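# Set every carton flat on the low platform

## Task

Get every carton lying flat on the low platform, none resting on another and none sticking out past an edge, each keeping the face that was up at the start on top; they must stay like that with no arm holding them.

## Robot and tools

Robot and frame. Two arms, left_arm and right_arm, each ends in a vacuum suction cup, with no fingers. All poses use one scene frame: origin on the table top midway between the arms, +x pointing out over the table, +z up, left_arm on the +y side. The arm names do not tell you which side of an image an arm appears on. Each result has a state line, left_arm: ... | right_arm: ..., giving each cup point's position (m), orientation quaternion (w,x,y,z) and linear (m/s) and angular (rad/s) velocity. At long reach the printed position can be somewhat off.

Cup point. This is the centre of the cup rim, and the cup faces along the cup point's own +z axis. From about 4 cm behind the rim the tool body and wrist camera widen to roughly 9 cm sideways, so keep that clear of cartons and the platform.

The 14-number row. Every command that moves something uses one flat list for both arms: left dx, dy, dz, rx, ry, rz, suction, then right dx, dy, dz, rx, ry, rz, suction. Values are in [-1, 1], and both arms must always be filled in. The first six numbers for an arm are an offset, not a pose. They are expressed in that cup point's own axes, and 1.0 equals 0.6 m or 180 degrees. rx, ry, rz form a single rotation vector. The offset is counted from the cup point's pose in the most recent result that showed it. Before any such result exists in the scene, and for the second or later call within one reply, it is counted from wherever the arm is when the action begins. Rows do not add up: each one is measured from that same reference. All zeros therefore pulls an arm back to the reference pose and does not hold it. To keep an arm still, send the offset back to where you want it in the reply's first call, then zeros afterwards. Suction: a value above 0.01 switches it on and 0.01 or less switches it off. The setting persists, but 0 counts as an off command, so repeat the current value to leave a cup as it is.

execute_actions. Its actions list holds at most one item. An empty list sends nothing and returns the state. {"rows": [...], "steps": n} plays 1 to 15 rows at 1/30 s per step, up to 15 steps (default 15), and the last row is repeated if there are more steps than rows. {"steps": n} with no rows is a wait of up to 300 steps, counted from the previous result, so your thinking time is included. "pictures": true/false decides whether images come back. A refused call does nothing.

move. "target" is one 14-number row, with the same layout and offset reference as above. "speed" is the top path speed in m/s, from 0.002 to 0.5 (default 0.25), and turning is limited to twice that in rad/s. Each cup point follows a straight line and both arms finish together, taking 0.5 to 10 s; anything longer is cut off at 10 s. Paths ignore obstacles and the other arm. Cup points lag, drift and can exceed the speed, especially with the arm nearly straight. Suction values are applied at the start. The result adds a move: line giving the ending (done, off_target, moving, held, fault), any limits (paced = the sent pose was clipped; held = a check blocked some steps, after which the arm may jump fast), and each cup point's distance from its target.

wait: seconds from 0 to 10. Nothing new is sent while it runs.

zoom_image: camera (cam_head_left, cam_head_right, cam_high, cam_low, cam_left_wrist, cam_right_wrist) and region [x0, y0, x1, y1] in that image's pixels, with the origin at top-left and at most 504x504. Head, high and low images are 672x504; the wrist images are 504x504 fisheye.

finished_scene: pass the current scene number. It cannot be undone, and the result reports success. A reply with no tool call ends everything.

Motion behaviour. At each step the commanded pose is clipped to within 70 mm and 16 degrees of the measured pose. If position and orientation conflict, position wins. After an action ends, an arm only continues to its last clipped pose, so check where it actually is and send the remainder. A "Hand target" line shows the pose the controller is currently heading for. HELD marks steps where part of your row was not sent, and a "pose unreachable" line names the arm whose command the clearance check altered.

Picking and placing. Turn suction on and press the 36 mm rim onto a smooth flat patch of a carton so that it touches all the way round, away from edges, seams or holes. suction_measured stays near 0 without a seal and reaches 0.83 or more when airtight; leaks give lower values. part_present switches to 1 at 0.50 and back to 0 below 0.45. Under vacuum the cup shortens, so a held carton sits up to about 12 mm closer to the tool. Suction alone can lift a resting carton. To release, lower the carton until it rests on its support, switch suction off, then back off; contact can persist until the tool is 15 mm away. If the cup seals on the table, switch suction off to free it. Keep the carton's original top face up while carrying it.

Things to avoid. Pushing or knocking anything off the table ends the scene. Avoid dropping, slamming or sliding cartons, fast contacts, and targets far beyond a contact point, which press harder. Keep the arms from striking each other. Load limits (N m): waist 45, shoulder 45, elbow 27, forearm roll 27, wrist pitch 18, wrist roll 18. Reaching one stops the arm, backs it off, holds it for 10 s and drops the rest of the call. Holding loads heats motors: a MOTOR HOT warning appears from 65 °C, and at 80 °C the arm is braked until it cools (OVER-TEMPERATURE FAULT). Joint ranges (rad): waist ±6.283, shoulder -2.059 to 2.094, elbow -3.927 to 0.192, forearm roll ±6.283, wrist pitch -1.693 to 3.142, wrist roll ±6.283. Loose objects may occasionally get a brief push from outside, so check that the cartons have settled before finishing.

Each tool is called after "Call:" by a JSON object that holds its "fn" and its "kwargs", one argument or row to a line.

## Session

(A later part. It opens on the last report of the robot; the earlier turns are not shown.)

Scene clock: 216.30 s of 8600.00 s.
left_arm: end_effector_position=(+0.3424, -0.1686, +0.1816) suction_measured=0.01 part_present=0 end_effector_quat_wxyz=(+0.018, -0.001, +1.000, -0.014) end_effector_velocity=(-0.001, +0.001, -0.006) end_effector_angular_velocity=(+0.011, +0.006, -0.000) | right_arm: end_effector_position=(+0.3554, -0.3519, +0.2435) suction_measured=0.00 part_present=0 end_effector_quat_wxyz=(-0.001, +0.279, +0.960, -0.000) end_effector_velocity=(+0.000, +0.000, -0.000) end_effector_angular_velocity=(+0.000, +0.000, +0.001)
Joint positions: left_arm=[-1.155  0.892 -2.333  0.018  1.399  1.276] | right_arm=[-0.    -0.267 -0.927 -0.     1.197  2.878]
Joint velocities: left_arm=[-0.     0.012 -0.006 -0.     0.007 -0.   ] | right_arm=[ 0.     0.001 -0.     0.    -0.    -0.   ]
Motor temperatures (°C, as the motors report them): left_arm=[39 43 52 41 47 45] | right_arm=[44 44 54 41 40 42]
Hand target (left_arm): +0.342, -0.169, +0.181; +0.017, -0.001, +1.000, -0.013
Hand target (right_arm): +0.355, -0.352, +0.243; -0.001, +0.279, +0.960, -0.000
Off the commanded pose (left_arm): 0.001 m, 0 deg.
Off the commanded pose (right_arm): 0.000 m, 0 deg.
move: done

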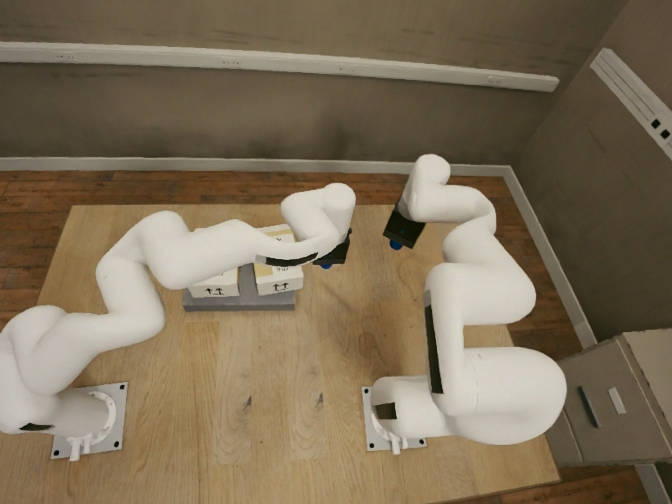

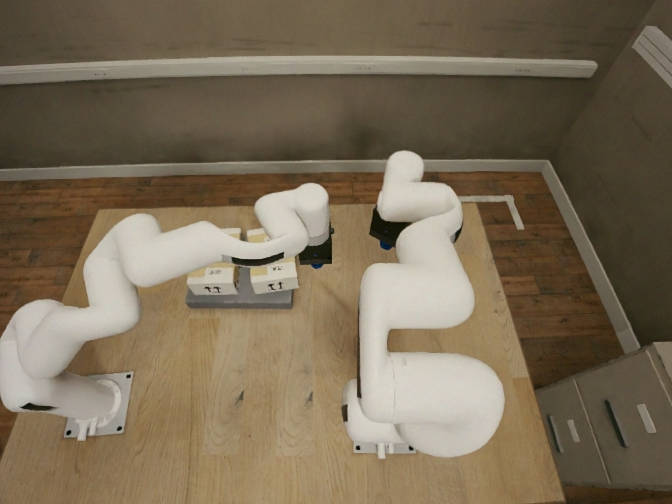

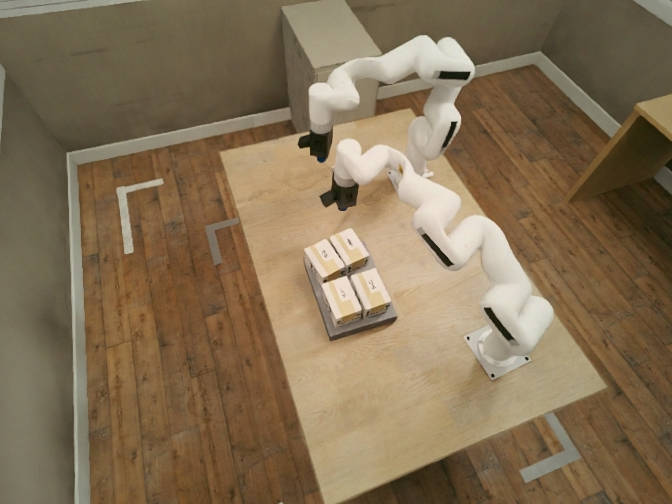

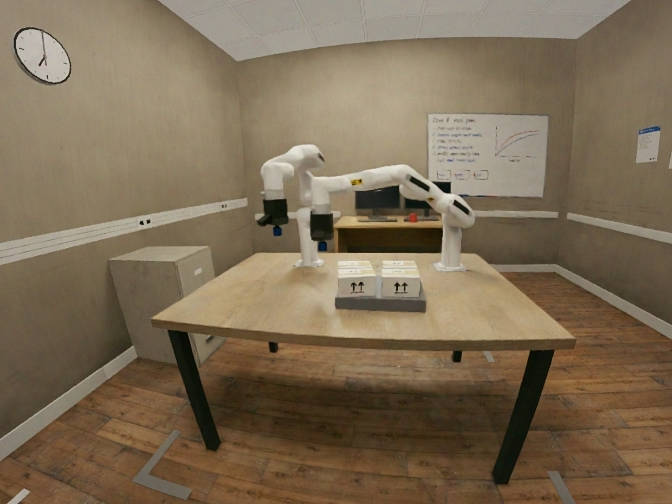

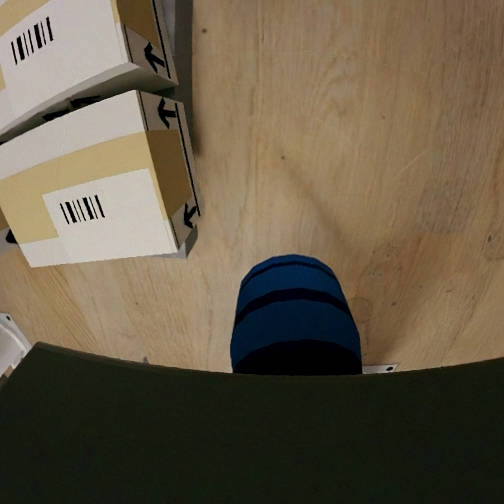

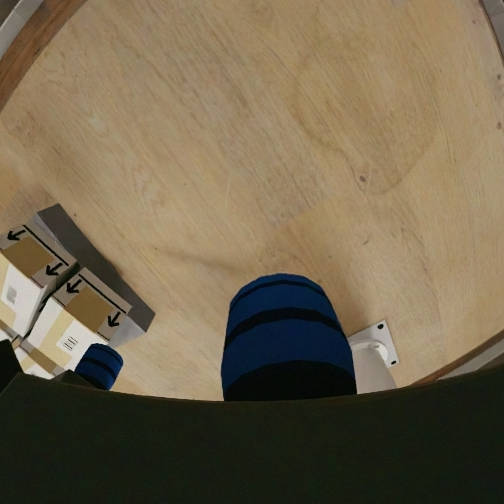

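Call:
{"fn": "move", "kwargs": {
  "target": [0.03,0.02,0.15,0,0,0,0,0,0,0,0,0,0,0],
  "speed": 0.1
}}

Call:
{"fn": "move", "kwargs": {
  "target": [0,0.05,0,0,0,0,0,0,0,0,0,0,0,0],
  "speed": 0.03
}}

Scene clock: 226.00 s of 8600.00 s.
left_arm: end_effector_position=(+0.3272, -0.1595, +0.0916) suction_measured=0.01 part_present=0 end_effector_quat_wxyz=(+0.018, -0.001, +1.000, -0.015) end_effector_velocity=(-0.002, +0.003, -0.007) end_effector_angular_velocity=(+0.011, +0.006, -0.001) | right_arm: end_effector_position=(+0.3554, -0.3519, +0.2435) suction_measured=0.00 part_present=0 end_effector_quat_wxyz=(-0.001, +0.279, +0.960, -0.000) end_effector_velocity=(-0.000, +0.000, -0.000) end_effector_angular_velocity=(-0.000, +0.000, +0.000)
Joint positions: left_arm=[-1.168  0.829 -1.966  0.02   1.095  1.258] | right_arm=[-0.    -0.267 -0.927 -0.     1.197  2.878]
Joint velocities: left_arm=[-0.001  0.004  0.009  0.    -0.001 -0.   ] | right_arm=[ 0. -0.  0. -0.  0.  0.]
Motor temperatures (°C, as the motors report them): left_arm=[39 45 52 41 47 45] | right_arm=[44 44 54 41 40 42]
Hand target (left_arm): +0.327, -0.159, +0.091; +0.017, -0.001, +1.000, -0.014
Hand target (right_arm): +0.355, -0.352, +0.243; -0.001, +0.279, +0.960, -0.000
Off the commanded pose (left_arm): 0.001 m, 0 deg.
Off the commanded pose (right_arm): 0.000 m, 0 deg.
After step 90, 5.37 s passed at rest.
move: done

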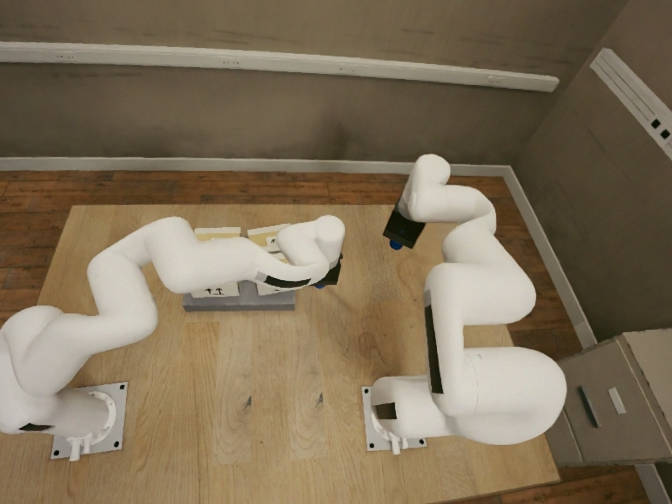

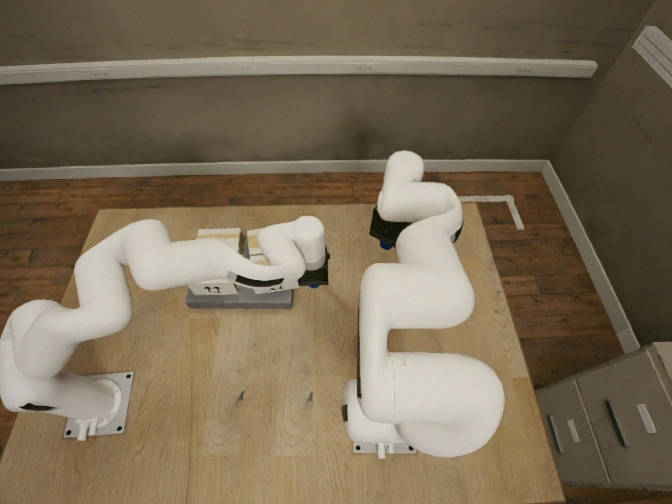

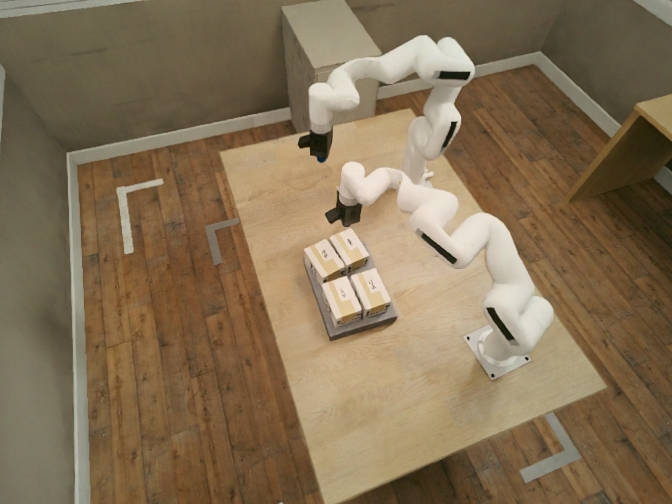

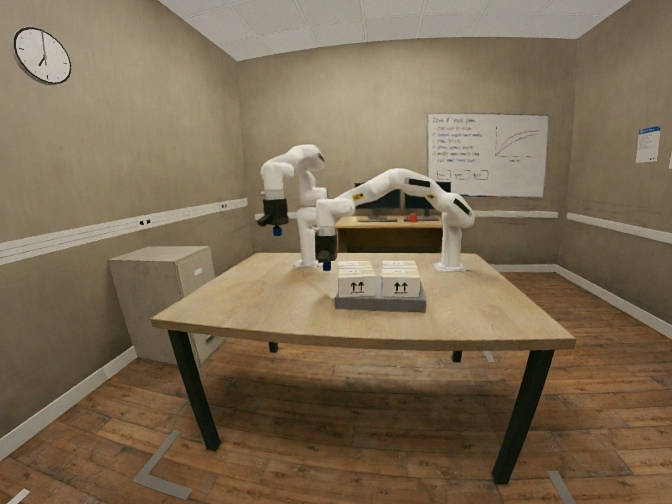

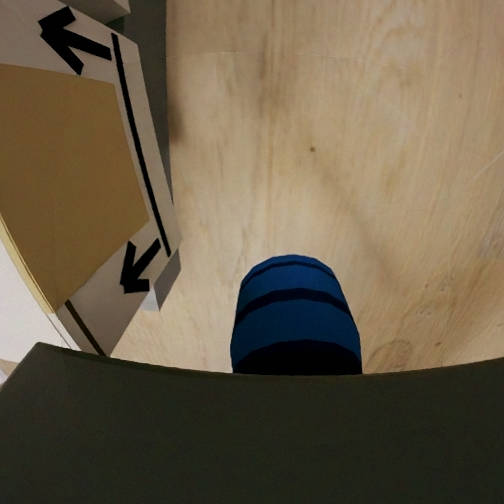

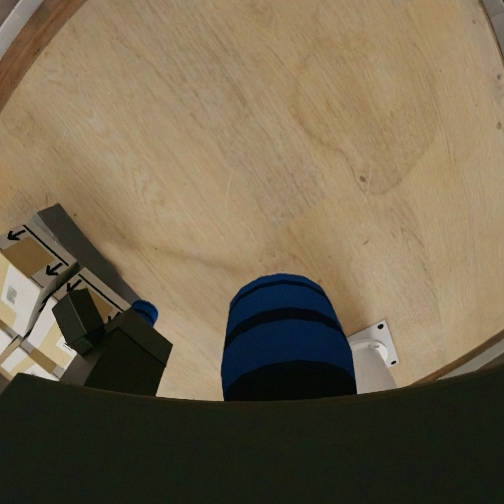

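Scene clock: 227.30 s of 8600.00 s.
left_arm: end_effector_position=(+0.3272, -0.1297, +0.0908) suction_measured=0.01 part_present=0 end_effector_quat_wxyz=(+0.018, -0.001, +1.000, -0.015) end_effector_velocity=(-0.000, +0.001, -0.000) end_effector_angular_velocity=(-0.000, -0.000, -0.000) | right_arm: end_effector_position=(+0.3554, -0.3519, +0.2435) suction_measured=0.00 part_present=0 end_effector_quat_wxyz=(-0.001, +0.279, +0.960, -0.000) end_effector_velocity=(+0.000, -0.000, -0.000) end_effector_angular_velocity=(+0.000, +0.000, -0.000)
Joint positions: left_arm=[-1.146  0.714 -1.769  0.02   1.012  1.279] | right_arm=[-0.    -0.267 -0.927 -0.     1.197  2.878]
Joint velocities: left_arm=[ 0.    -0.002  0.004 -0.    -0.003  0.   ] | right_arm=[-0.  0.  0. -0. -0. -0.]
Motor temperatures (°C, as the motors report them): left_arm=[39 45 52 41 47 45] | right_arm=[44 44 54 41 40 42]
Hand target (left_arm): +0.327, -0.130, +0.091; +0.018, -0.001, +1.000, -0.015
Hand target (right_arm): +0.355, -0.352, +0.243; -0.001, +0.279, +0.960, -0.000
Off the commanded pose (left_arm): 0.000 m, 0 deg.
Off the commanded pose (right_arm): 0.000 m, 0 deg.
move: done

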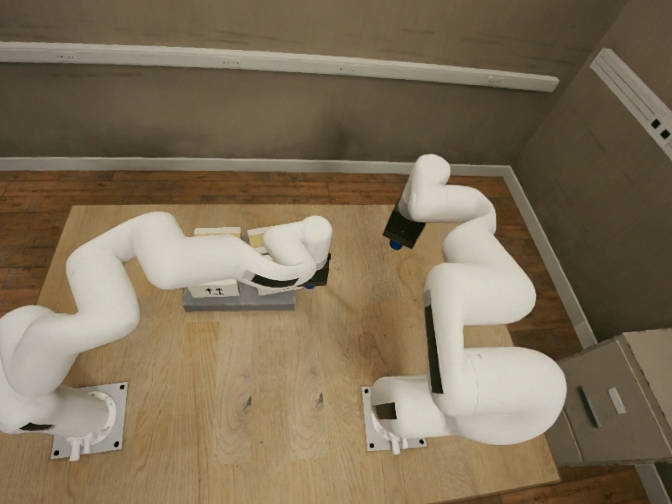

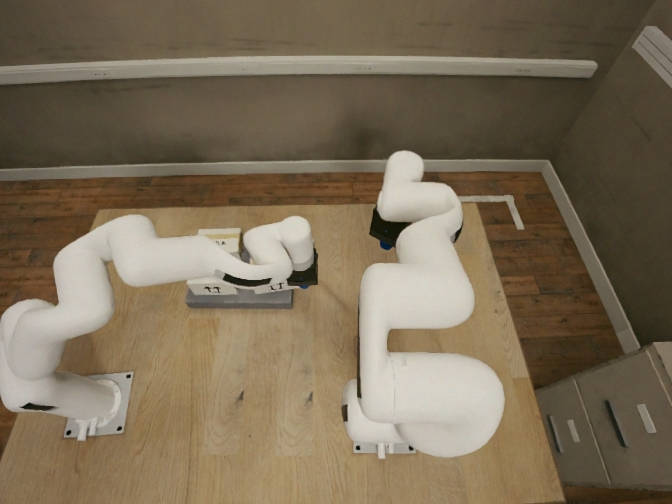

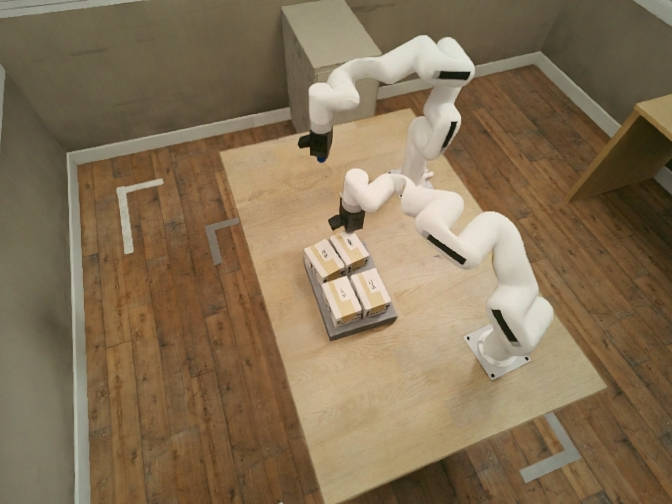

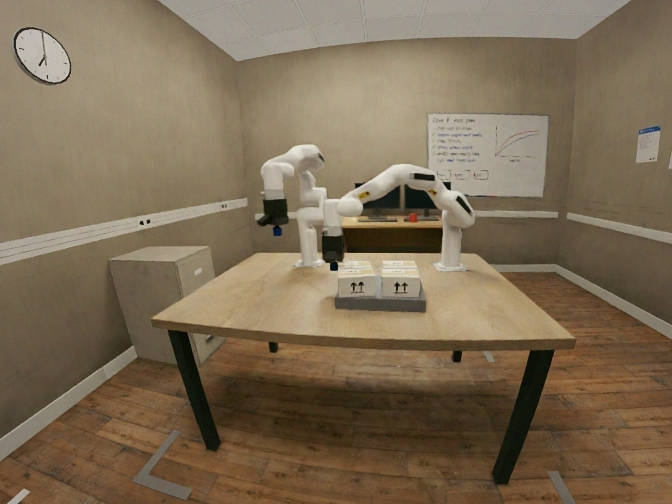

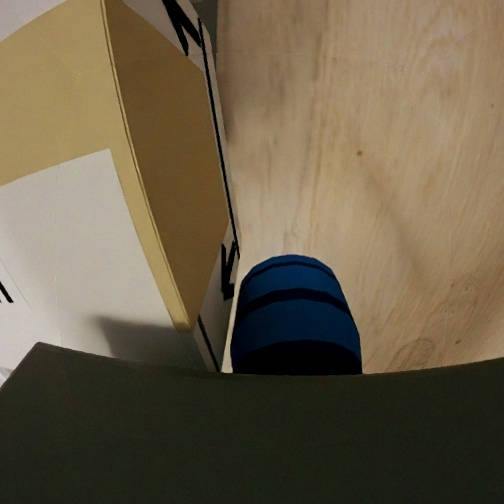

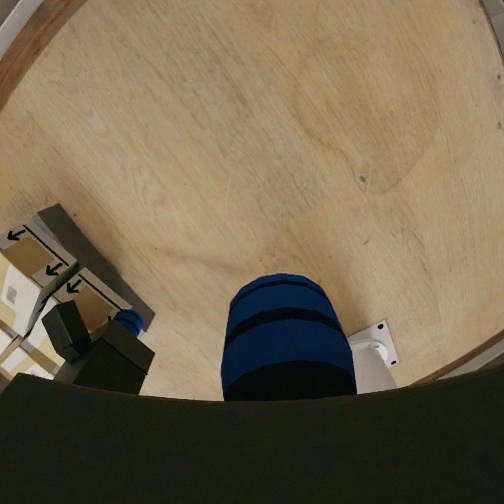

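Call:
{"fn": "move", "kwargs": {
  "target": [0,0.033,0,0,0,0,0,0,0,0,0,0,0,0],
  "speed": 0.015
}}

Call:
{"fn": "move", "kwargs": {
  "target": [0,-0.07,0,0,0,0,0,0,0,0,0,0,0,0],
  "speed": 0.05
}}

Scene clock: 232.17 s of 8600.00 s.
left_arm: end_effector_position=(+0.3272, -0.1100, +0.0903) suction_measured=0.01 part_present=0 end_effector_quat_wxyz=(+0.018, -0.000, +1.000, -0.014) end_effector_velocity=(+0.000, +0.000, -0.000) end_effector_angular_velocity=(-0.001, -0.000, -0.000) | right_arm: end_effector_position=(+0.3554, -0.3519, +0.2435) suction_measured=0.00 part_present=0 end_effector_quat_wxyz=(-0.001, +0.279, +0.960, -0.000) end_effector_velocity=(-0.000, -0.000, -0.000) end_effector_angular_velocity=(+0.000, +0.001, -0.000)
Joint positions: left_arm=[-1.13   0.649 -1.659  0.02   0.967  1.294] | right_arm=[-0.    -0.267 -0.927 -0.     1.197  2.878]
Joint velocities: left_arm=[ 0.    -0.002  0.004 -0.    -0.003  0.001] | right_arm=[-0.  0.  0.  0. -0. -0.]
Motor temperatures (°C, as the motors report them): left_arm=[39 45 52 41 47 45] | right_arm=[44 44 54 41 40 42]
Hand target (left_arm): +0.327, -0.110, +0.090; +0.018, -0.000, +1.000, -0.014
Hand target (right_arm): +0.355, -0.352, +0.243; -0.001, +0.279, +0.960, -0.000
Off the commanded pose (left_arm): 0.000 m, 0 deg.
Off the commanded pose (right_arm): 0.000 m, 0 deg.
After step 90, 0.33 s passed at rest.
move: done

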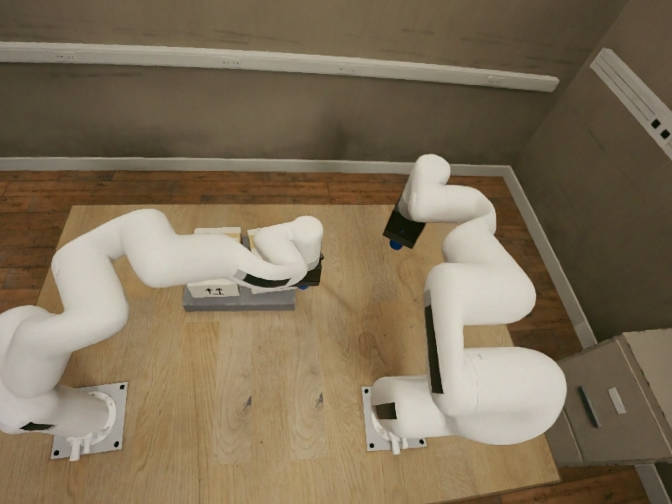

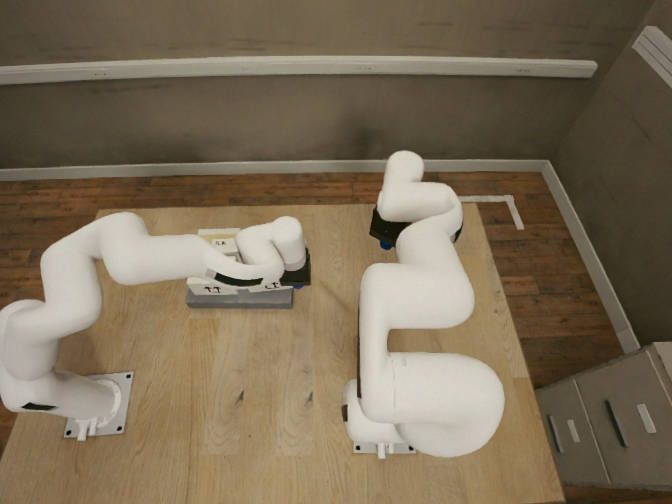

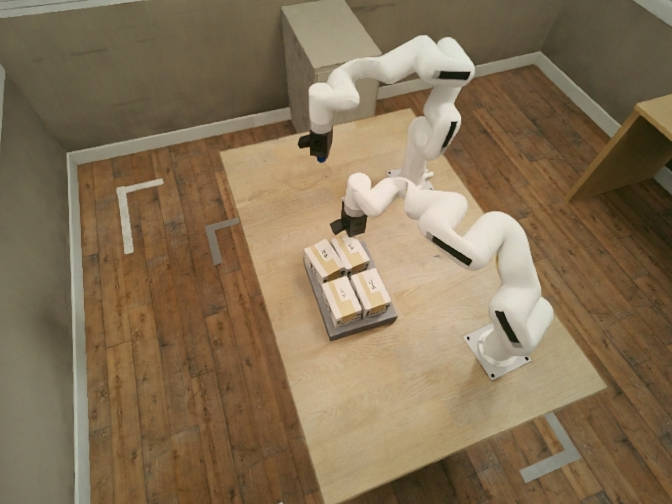

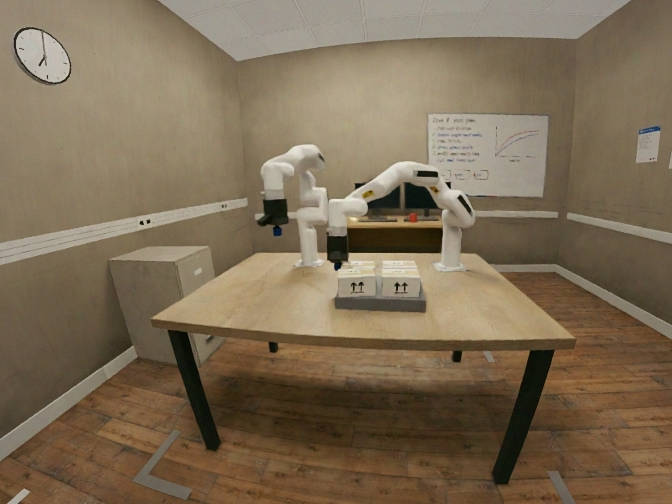

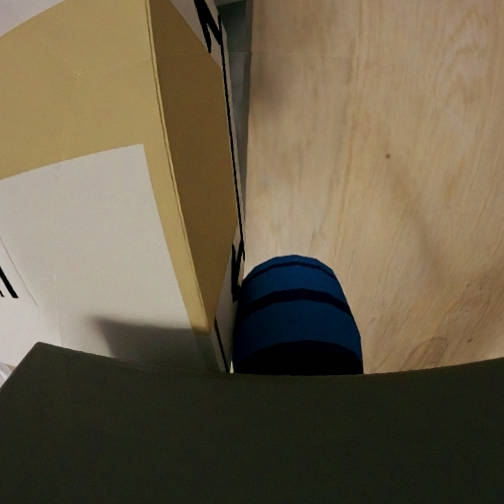

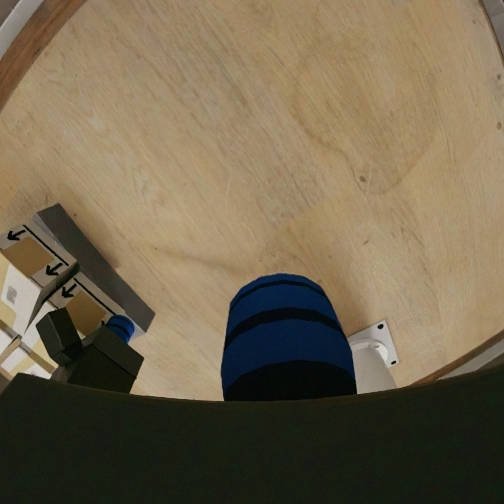

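Scene clock: 233.33 s of 8600.00 s.
left_arm: end_effector_position=(+0.3273, -0.1518, +0.0914) suction_measured=0.01 part_present=0 end_effector_quat_wxyz=(+0.018, -0.001, +1.000, -0.015) end_effector_velocity=(-0.000, -0.002, +0.001) end_effector_angular_velocity=(-0.002, -0.001, -0.001) | right_arm: end_effector_position=(+0.3554, -0.3519, +0.2435) suction_measured=0.00 part_present=0 end_effector_quat_wxyz=(-0.001, +0.279, +0.960, -0.000) end_effector_velocity=(+0.000, -0.000, -0.000) end_effector_angular_velocity=(-0.000, -0.000, -0.000)
Joint positions: left_arm=[-1.162  0.797 -1.91   0.02   1.071  1.263] | right_arm=[-0.    -0.267 -0.927 -0.     1.197  2.878]
Joint velocities: left_arm=[-0.002  0.003 -0.008  0.     0.003 -0.001] | right_arm=[-0.001  0.    -0.    -0.    -0.    -0.   ]
Motor temperatures (°C, as the motors report them): left_arm=[39 45 52 41 47 45] | right_arm=[44 44 54 41 40 42]
Hand target (left_arm): +0.327, -0.152, +0.091; +0.018, -0.001, +1.000, -0.015
Hand target (right_arm): +0.355, -0.352, +0.243; -0.001, +0.279, +0.960, -0.000
Off the commanded pose (left_arm): 0.000 m, 0 deg.
Off the commanded pose (right_arm): 0.000 m, 0 deg.
move: done

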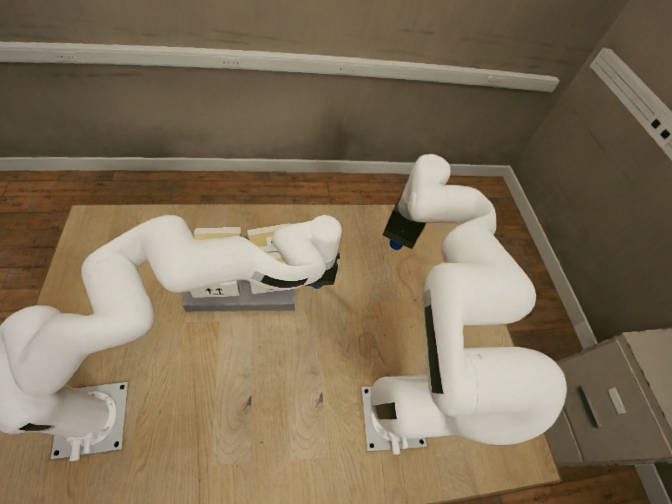

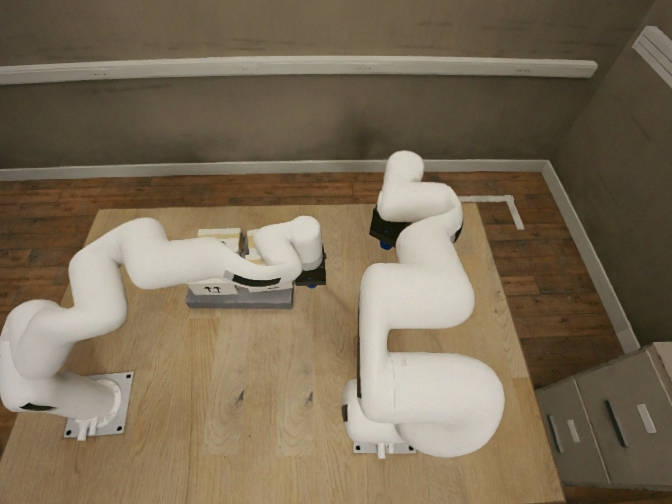

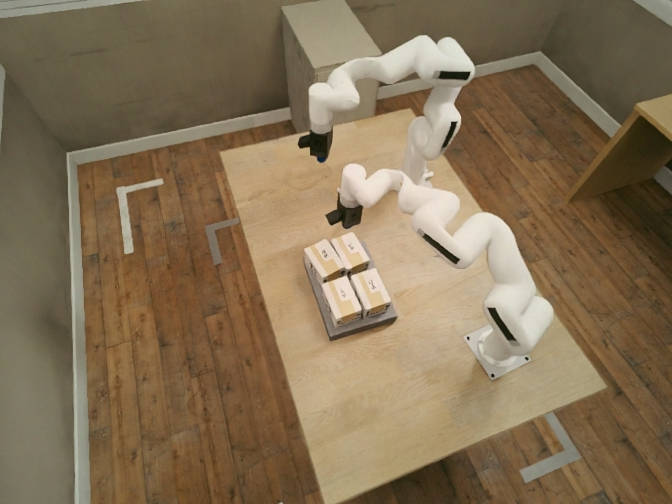

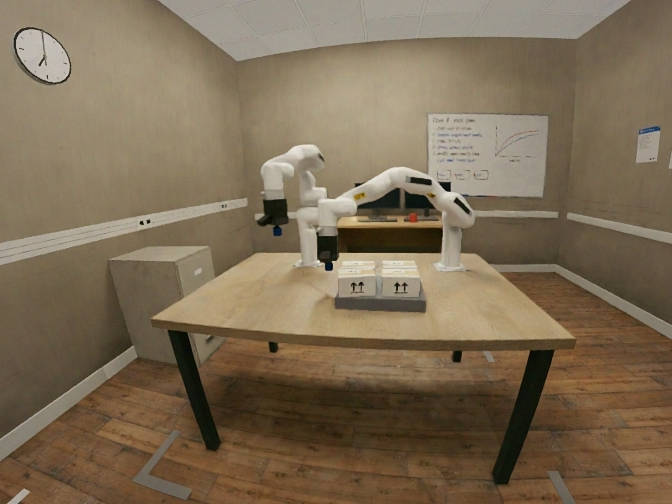

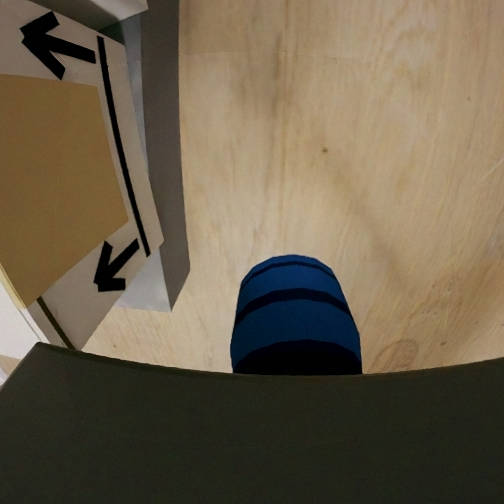

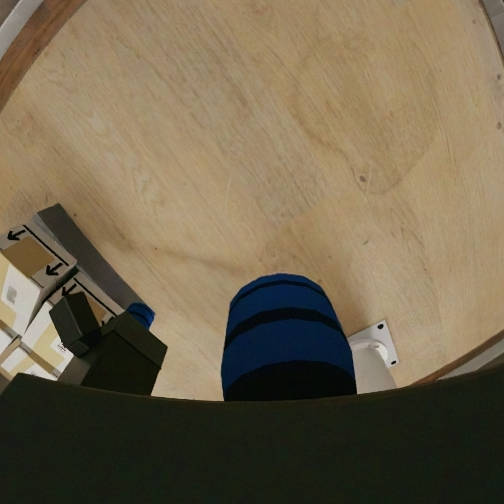

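Call:
{"fn": "move", "kwargs": {
  "target": [0,0.083,0,0,0,0,0,0,0,0,0,0,0,0],
  "speed": 0.02
}}

Call:
{"fn": "move", "kwargs": {
  "target": [0,-0.08,0,0,0,0,0,0,0,0,0,0,0,0],
  "speed": 0.06
}}

Call:
{"fn": "move", "kwargs": {
  "target": [-0.14,0,0,0,0,0,0,0,0,0,0,0,0,0],
  "speed": 0.1
}}

Scene clock: 242.03 s of 8600.00 s.
left_arm: end_effector_position=(+0.3273, -0.1022, +0.0902) suction_measured=0.01 part_present=0 end_effector_quat_wxyz=(+0.018, -0.001, +1.000, -0.015) end_effector_velocity=(-0.000, -0.000, +0.000) end_effector_angular_velocity=(-0.002, -0.001, -0.001) | right_arm: end_effector_position=(+0.3554, -0.3519, +0.2435) suction_measured=0.00 part_present=0 end_effector_quat_wxyz=(-0.001, +0.279, +0.960, -0.000) end_effector_velocity=(+0.000, +0.000, -0.001) end_effector_angular_velocity=(+0.000, +0.001, -0.001)
Joint positions: left_arm=[-1.124  0.624 -1.618  0.02   0.951  1.3  ] | right_arm=[-0.    -0.267 -0.927 -0.     1.197  2.878]
Joint velocities: left_arm=[-0.    -0.001  0.002  0.    -0.003  0.001] | right_arm=[-0.     0.001  0.001  0.    -0.001  0.   ]
Motor temperatures (°C, as the motors report them): left_arm=[39 45 52 41 47 45] | right_arm=[44 44 54 41 40 42]
Hand target (left_arm): +0.327, -0.102, +0.090; +0.018, -0.001, +1.000, -0.015
Hand target (right_arm): +0.355, -0.352, +0.243; -0.001, +0.279, +0.960, -0.000
Off the commanded pose (left_arm): 0.000 m, 0 deg.
Off the commanded pose (right_arm): 0.000 m, 0 deg.
After step 90, 2.93 s passed at rest.
move: done

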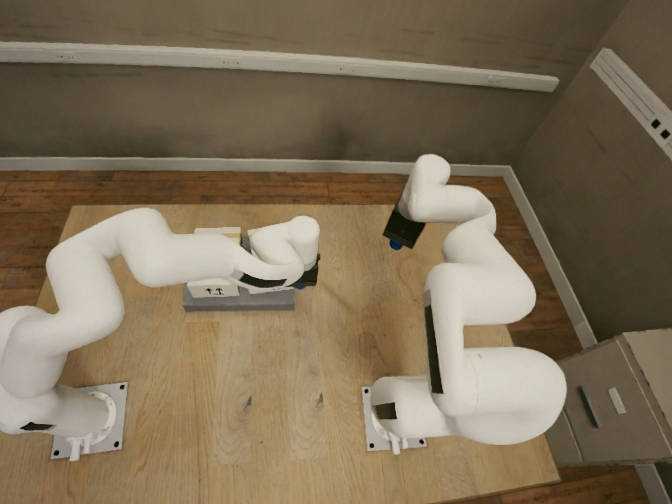

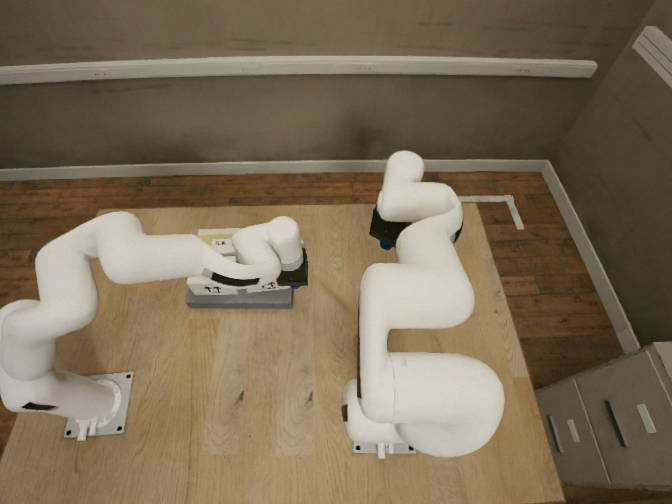

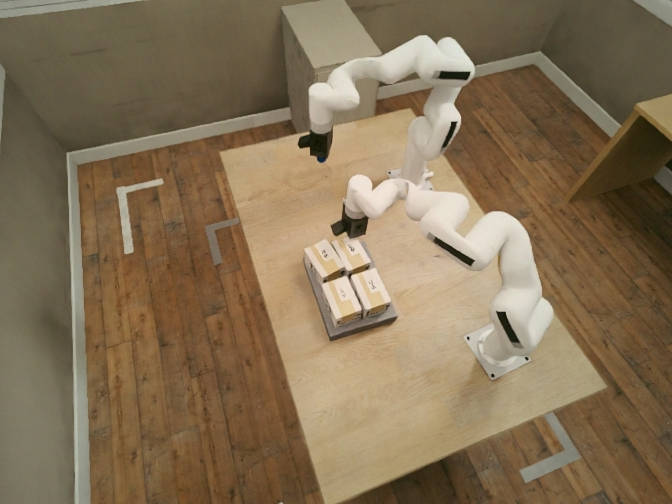

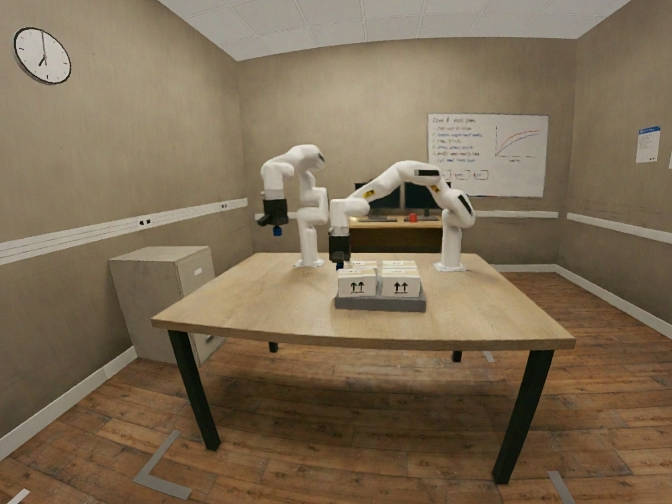

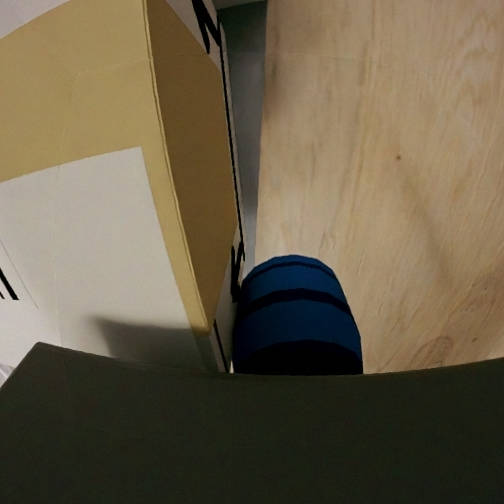

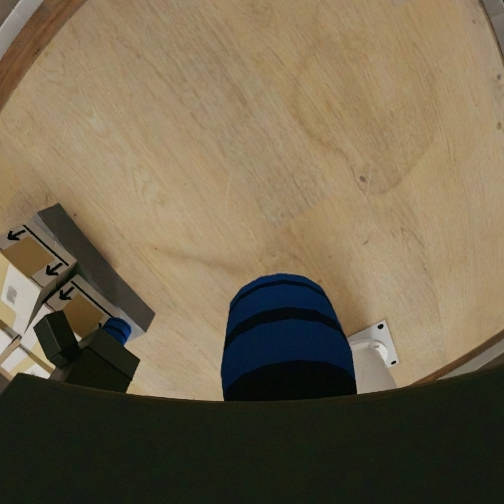

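Scene clock: 243.17 s of 8600.00 s.
left_arm: end_effector_position=(+0.3274, -0.1499, +0.0915) suction_measured=0.01 part_present=0 end_effector_quat_wxyz=(+0.018, -0.001, +1.000, -0.015) end_effector_velocity=(+0.000, -0.002, +0.002) end_effector_angular_velocity=(-0.002, -0.001, -0.000) | right_arm: end_effector_position=(+0.3554, -0.3519, +0.2435) suction_measured=0.00 part_present=0 end_effector_quat_wxyz=(-0.001, +0.279, +0.960, -0.000) end_effector_velocity=(-0.000, -0.000, -0.000) end_effector_angular_velocity=(+0.000, +0.001, -0.002)
Joint positions: left_arm=[-1.161  0.789 -1.898  0.02   1.066  1.264] | right_arm=[-0.    -0.267 -0.927 -0.     1.197  2.878]
Joint velocities: left_arm=[-0.001  0.003 -0.01  -0.     0.004 -0.001] | right_arm=[-0.     0.     0.     0.     0.     0.001]
Motor temperatures (°C, as the motors report them): left_arm=[39 45 52 41 47 45] | right_arm=[44 44 54 41 40 42]
Hand target (left_arm): +0.327, -0.150, +0.091; +0.018, -0.001, +1.000, -0.015
Hand target (right_arm): +0.355, -0.352, +0.243; -0.001, +0.279, +0.960, -0.000
Off the commanded pose (left_arm): 0.000 m, 0 deg.
Off the commanded pose (right_arm): 0.000 m, 0 deg.
move: done

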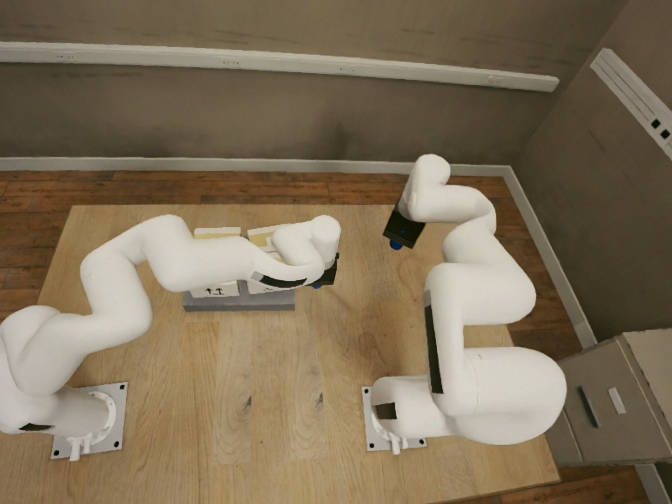

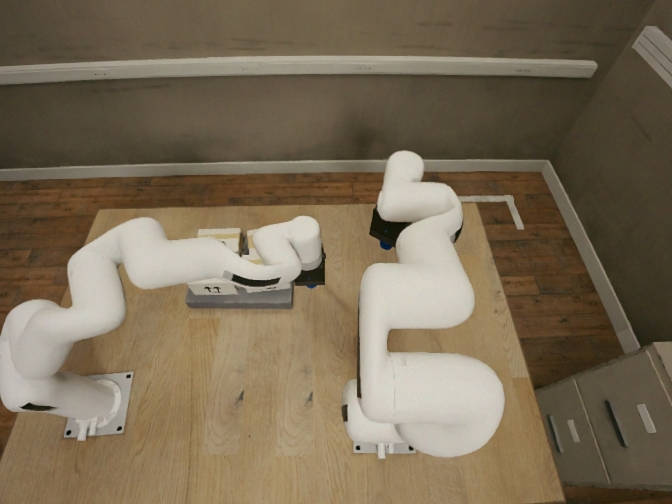

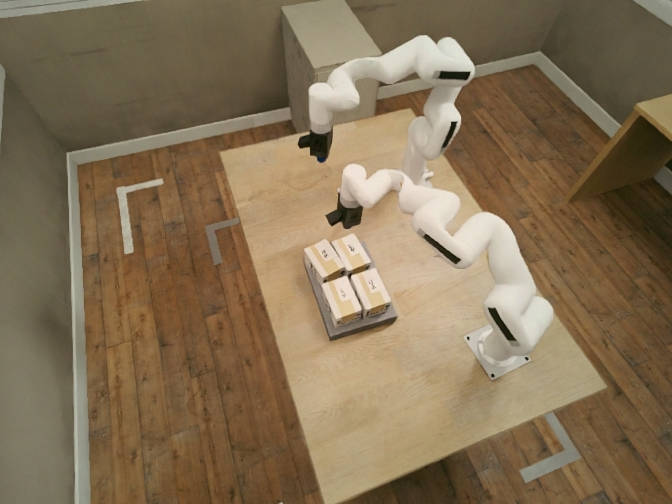

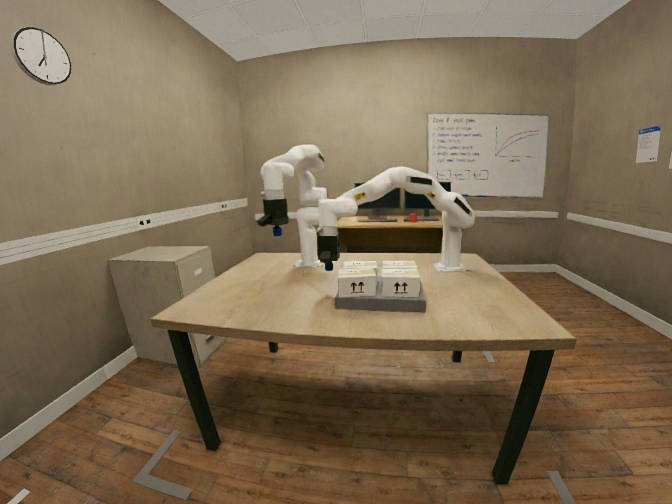

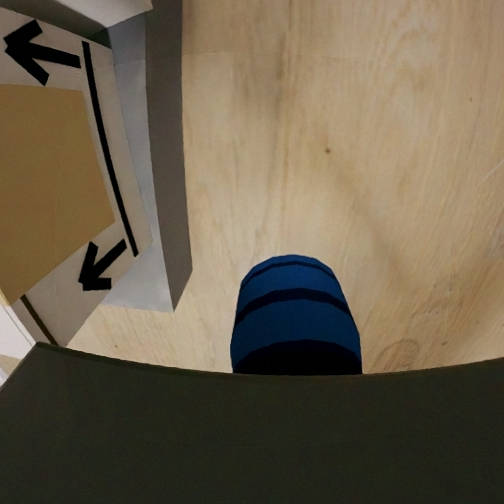

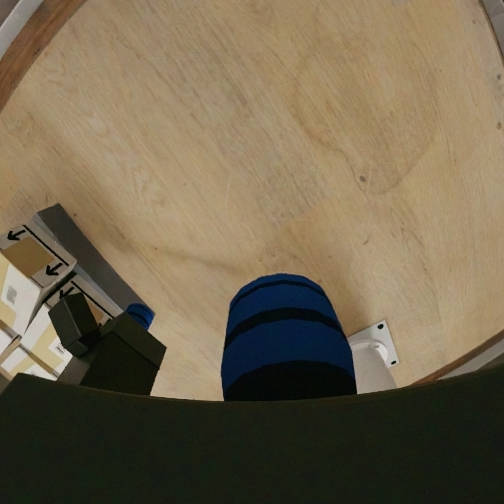

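Scene clock: 244.40 s of 8600.00 s.
left_arm: end_effector_position=(+0.4111, -0.1495, +0.0941) suction_measured=0.01 part_present=0 end_effector_quat_wxyz=(+0.018, -0.001, +1.000, -0.015) end_effector_velocity=(+0.002, -0.000, +0.001) end_effector_angular_velocity=(+0.005, +0.003, +0.002) | right_arm: end_effector_position=(+0.3554, -0.3519, +0.2435) suction_measured=0.00 part_present=0 end_effector_quat_wxyz=(-0.001, +0.279, +0.960, -0.000) end_effector_velocity=(-0.000, +0.000, +0.000) end_effector_angular_velocity=(+0.000, +0.001, -0.000)
Joint positions: left_arm=[-1.056  1.043 -2.347  0.015  1.259  1.374] | right_arm=[-0.    -0.267 -0.927 -0.     1.197  2.878]
Joint velocities: left_arm=[ 0.002  0.024 -0.048 -0.     0.03   0.001] | right_arm=[ 0.    -0.    -0.     0.     0.001  0.001]
Motor temperatures (°C, as the motors report them): left_arm=[39 46 52 41 47 45] | right_arm=[44 44 54 41 40 42]
Hand target (left_arm): +0.411, -0.149, +0.094; +0.018, -0.001, +1.000, -0.014
Hand target (right_arm): +0.355, -0.352, +0.243; -0.001, +0.279, +0.960, -0.000
Off the commanded pose (left_arm): 0.001 m, 0 deg.
Off the commanded pose (right_arm): 0.000 m, 0 deg.
move: done

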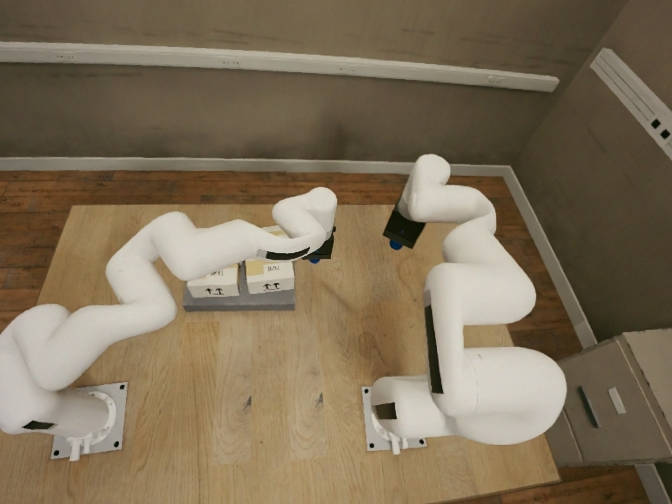

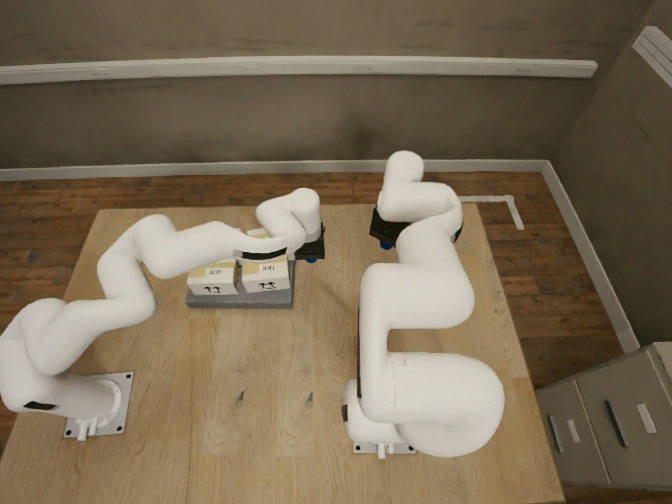

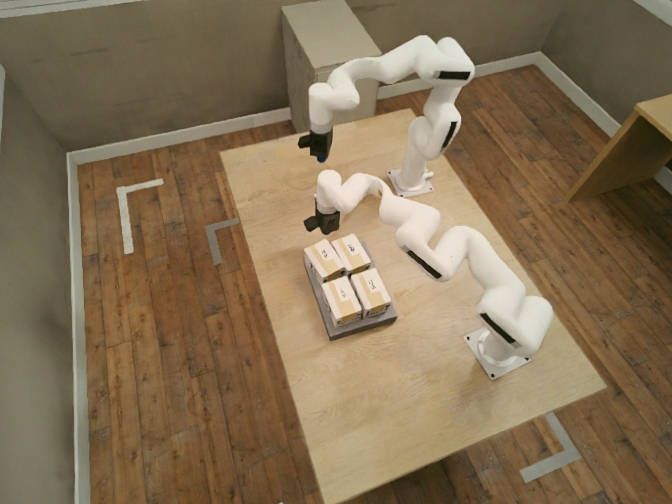

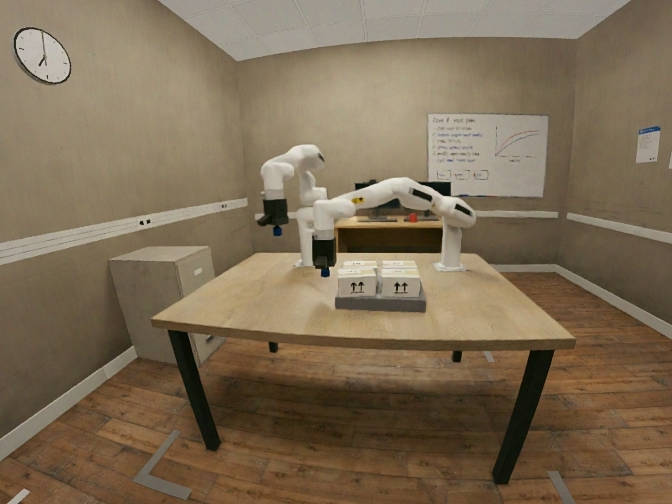

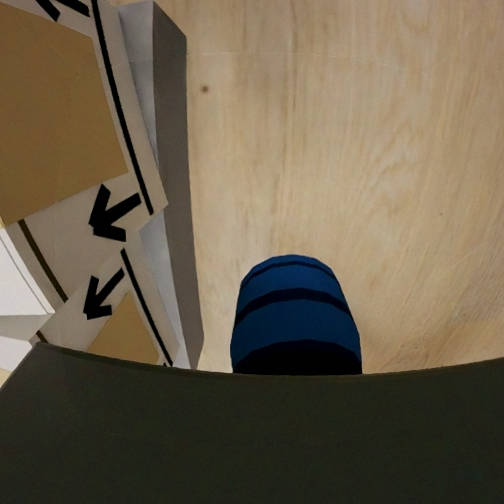

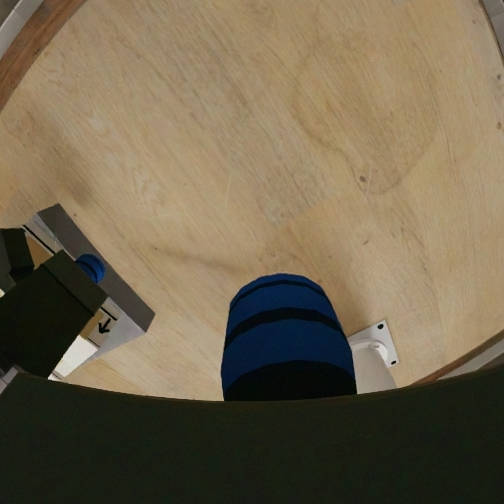

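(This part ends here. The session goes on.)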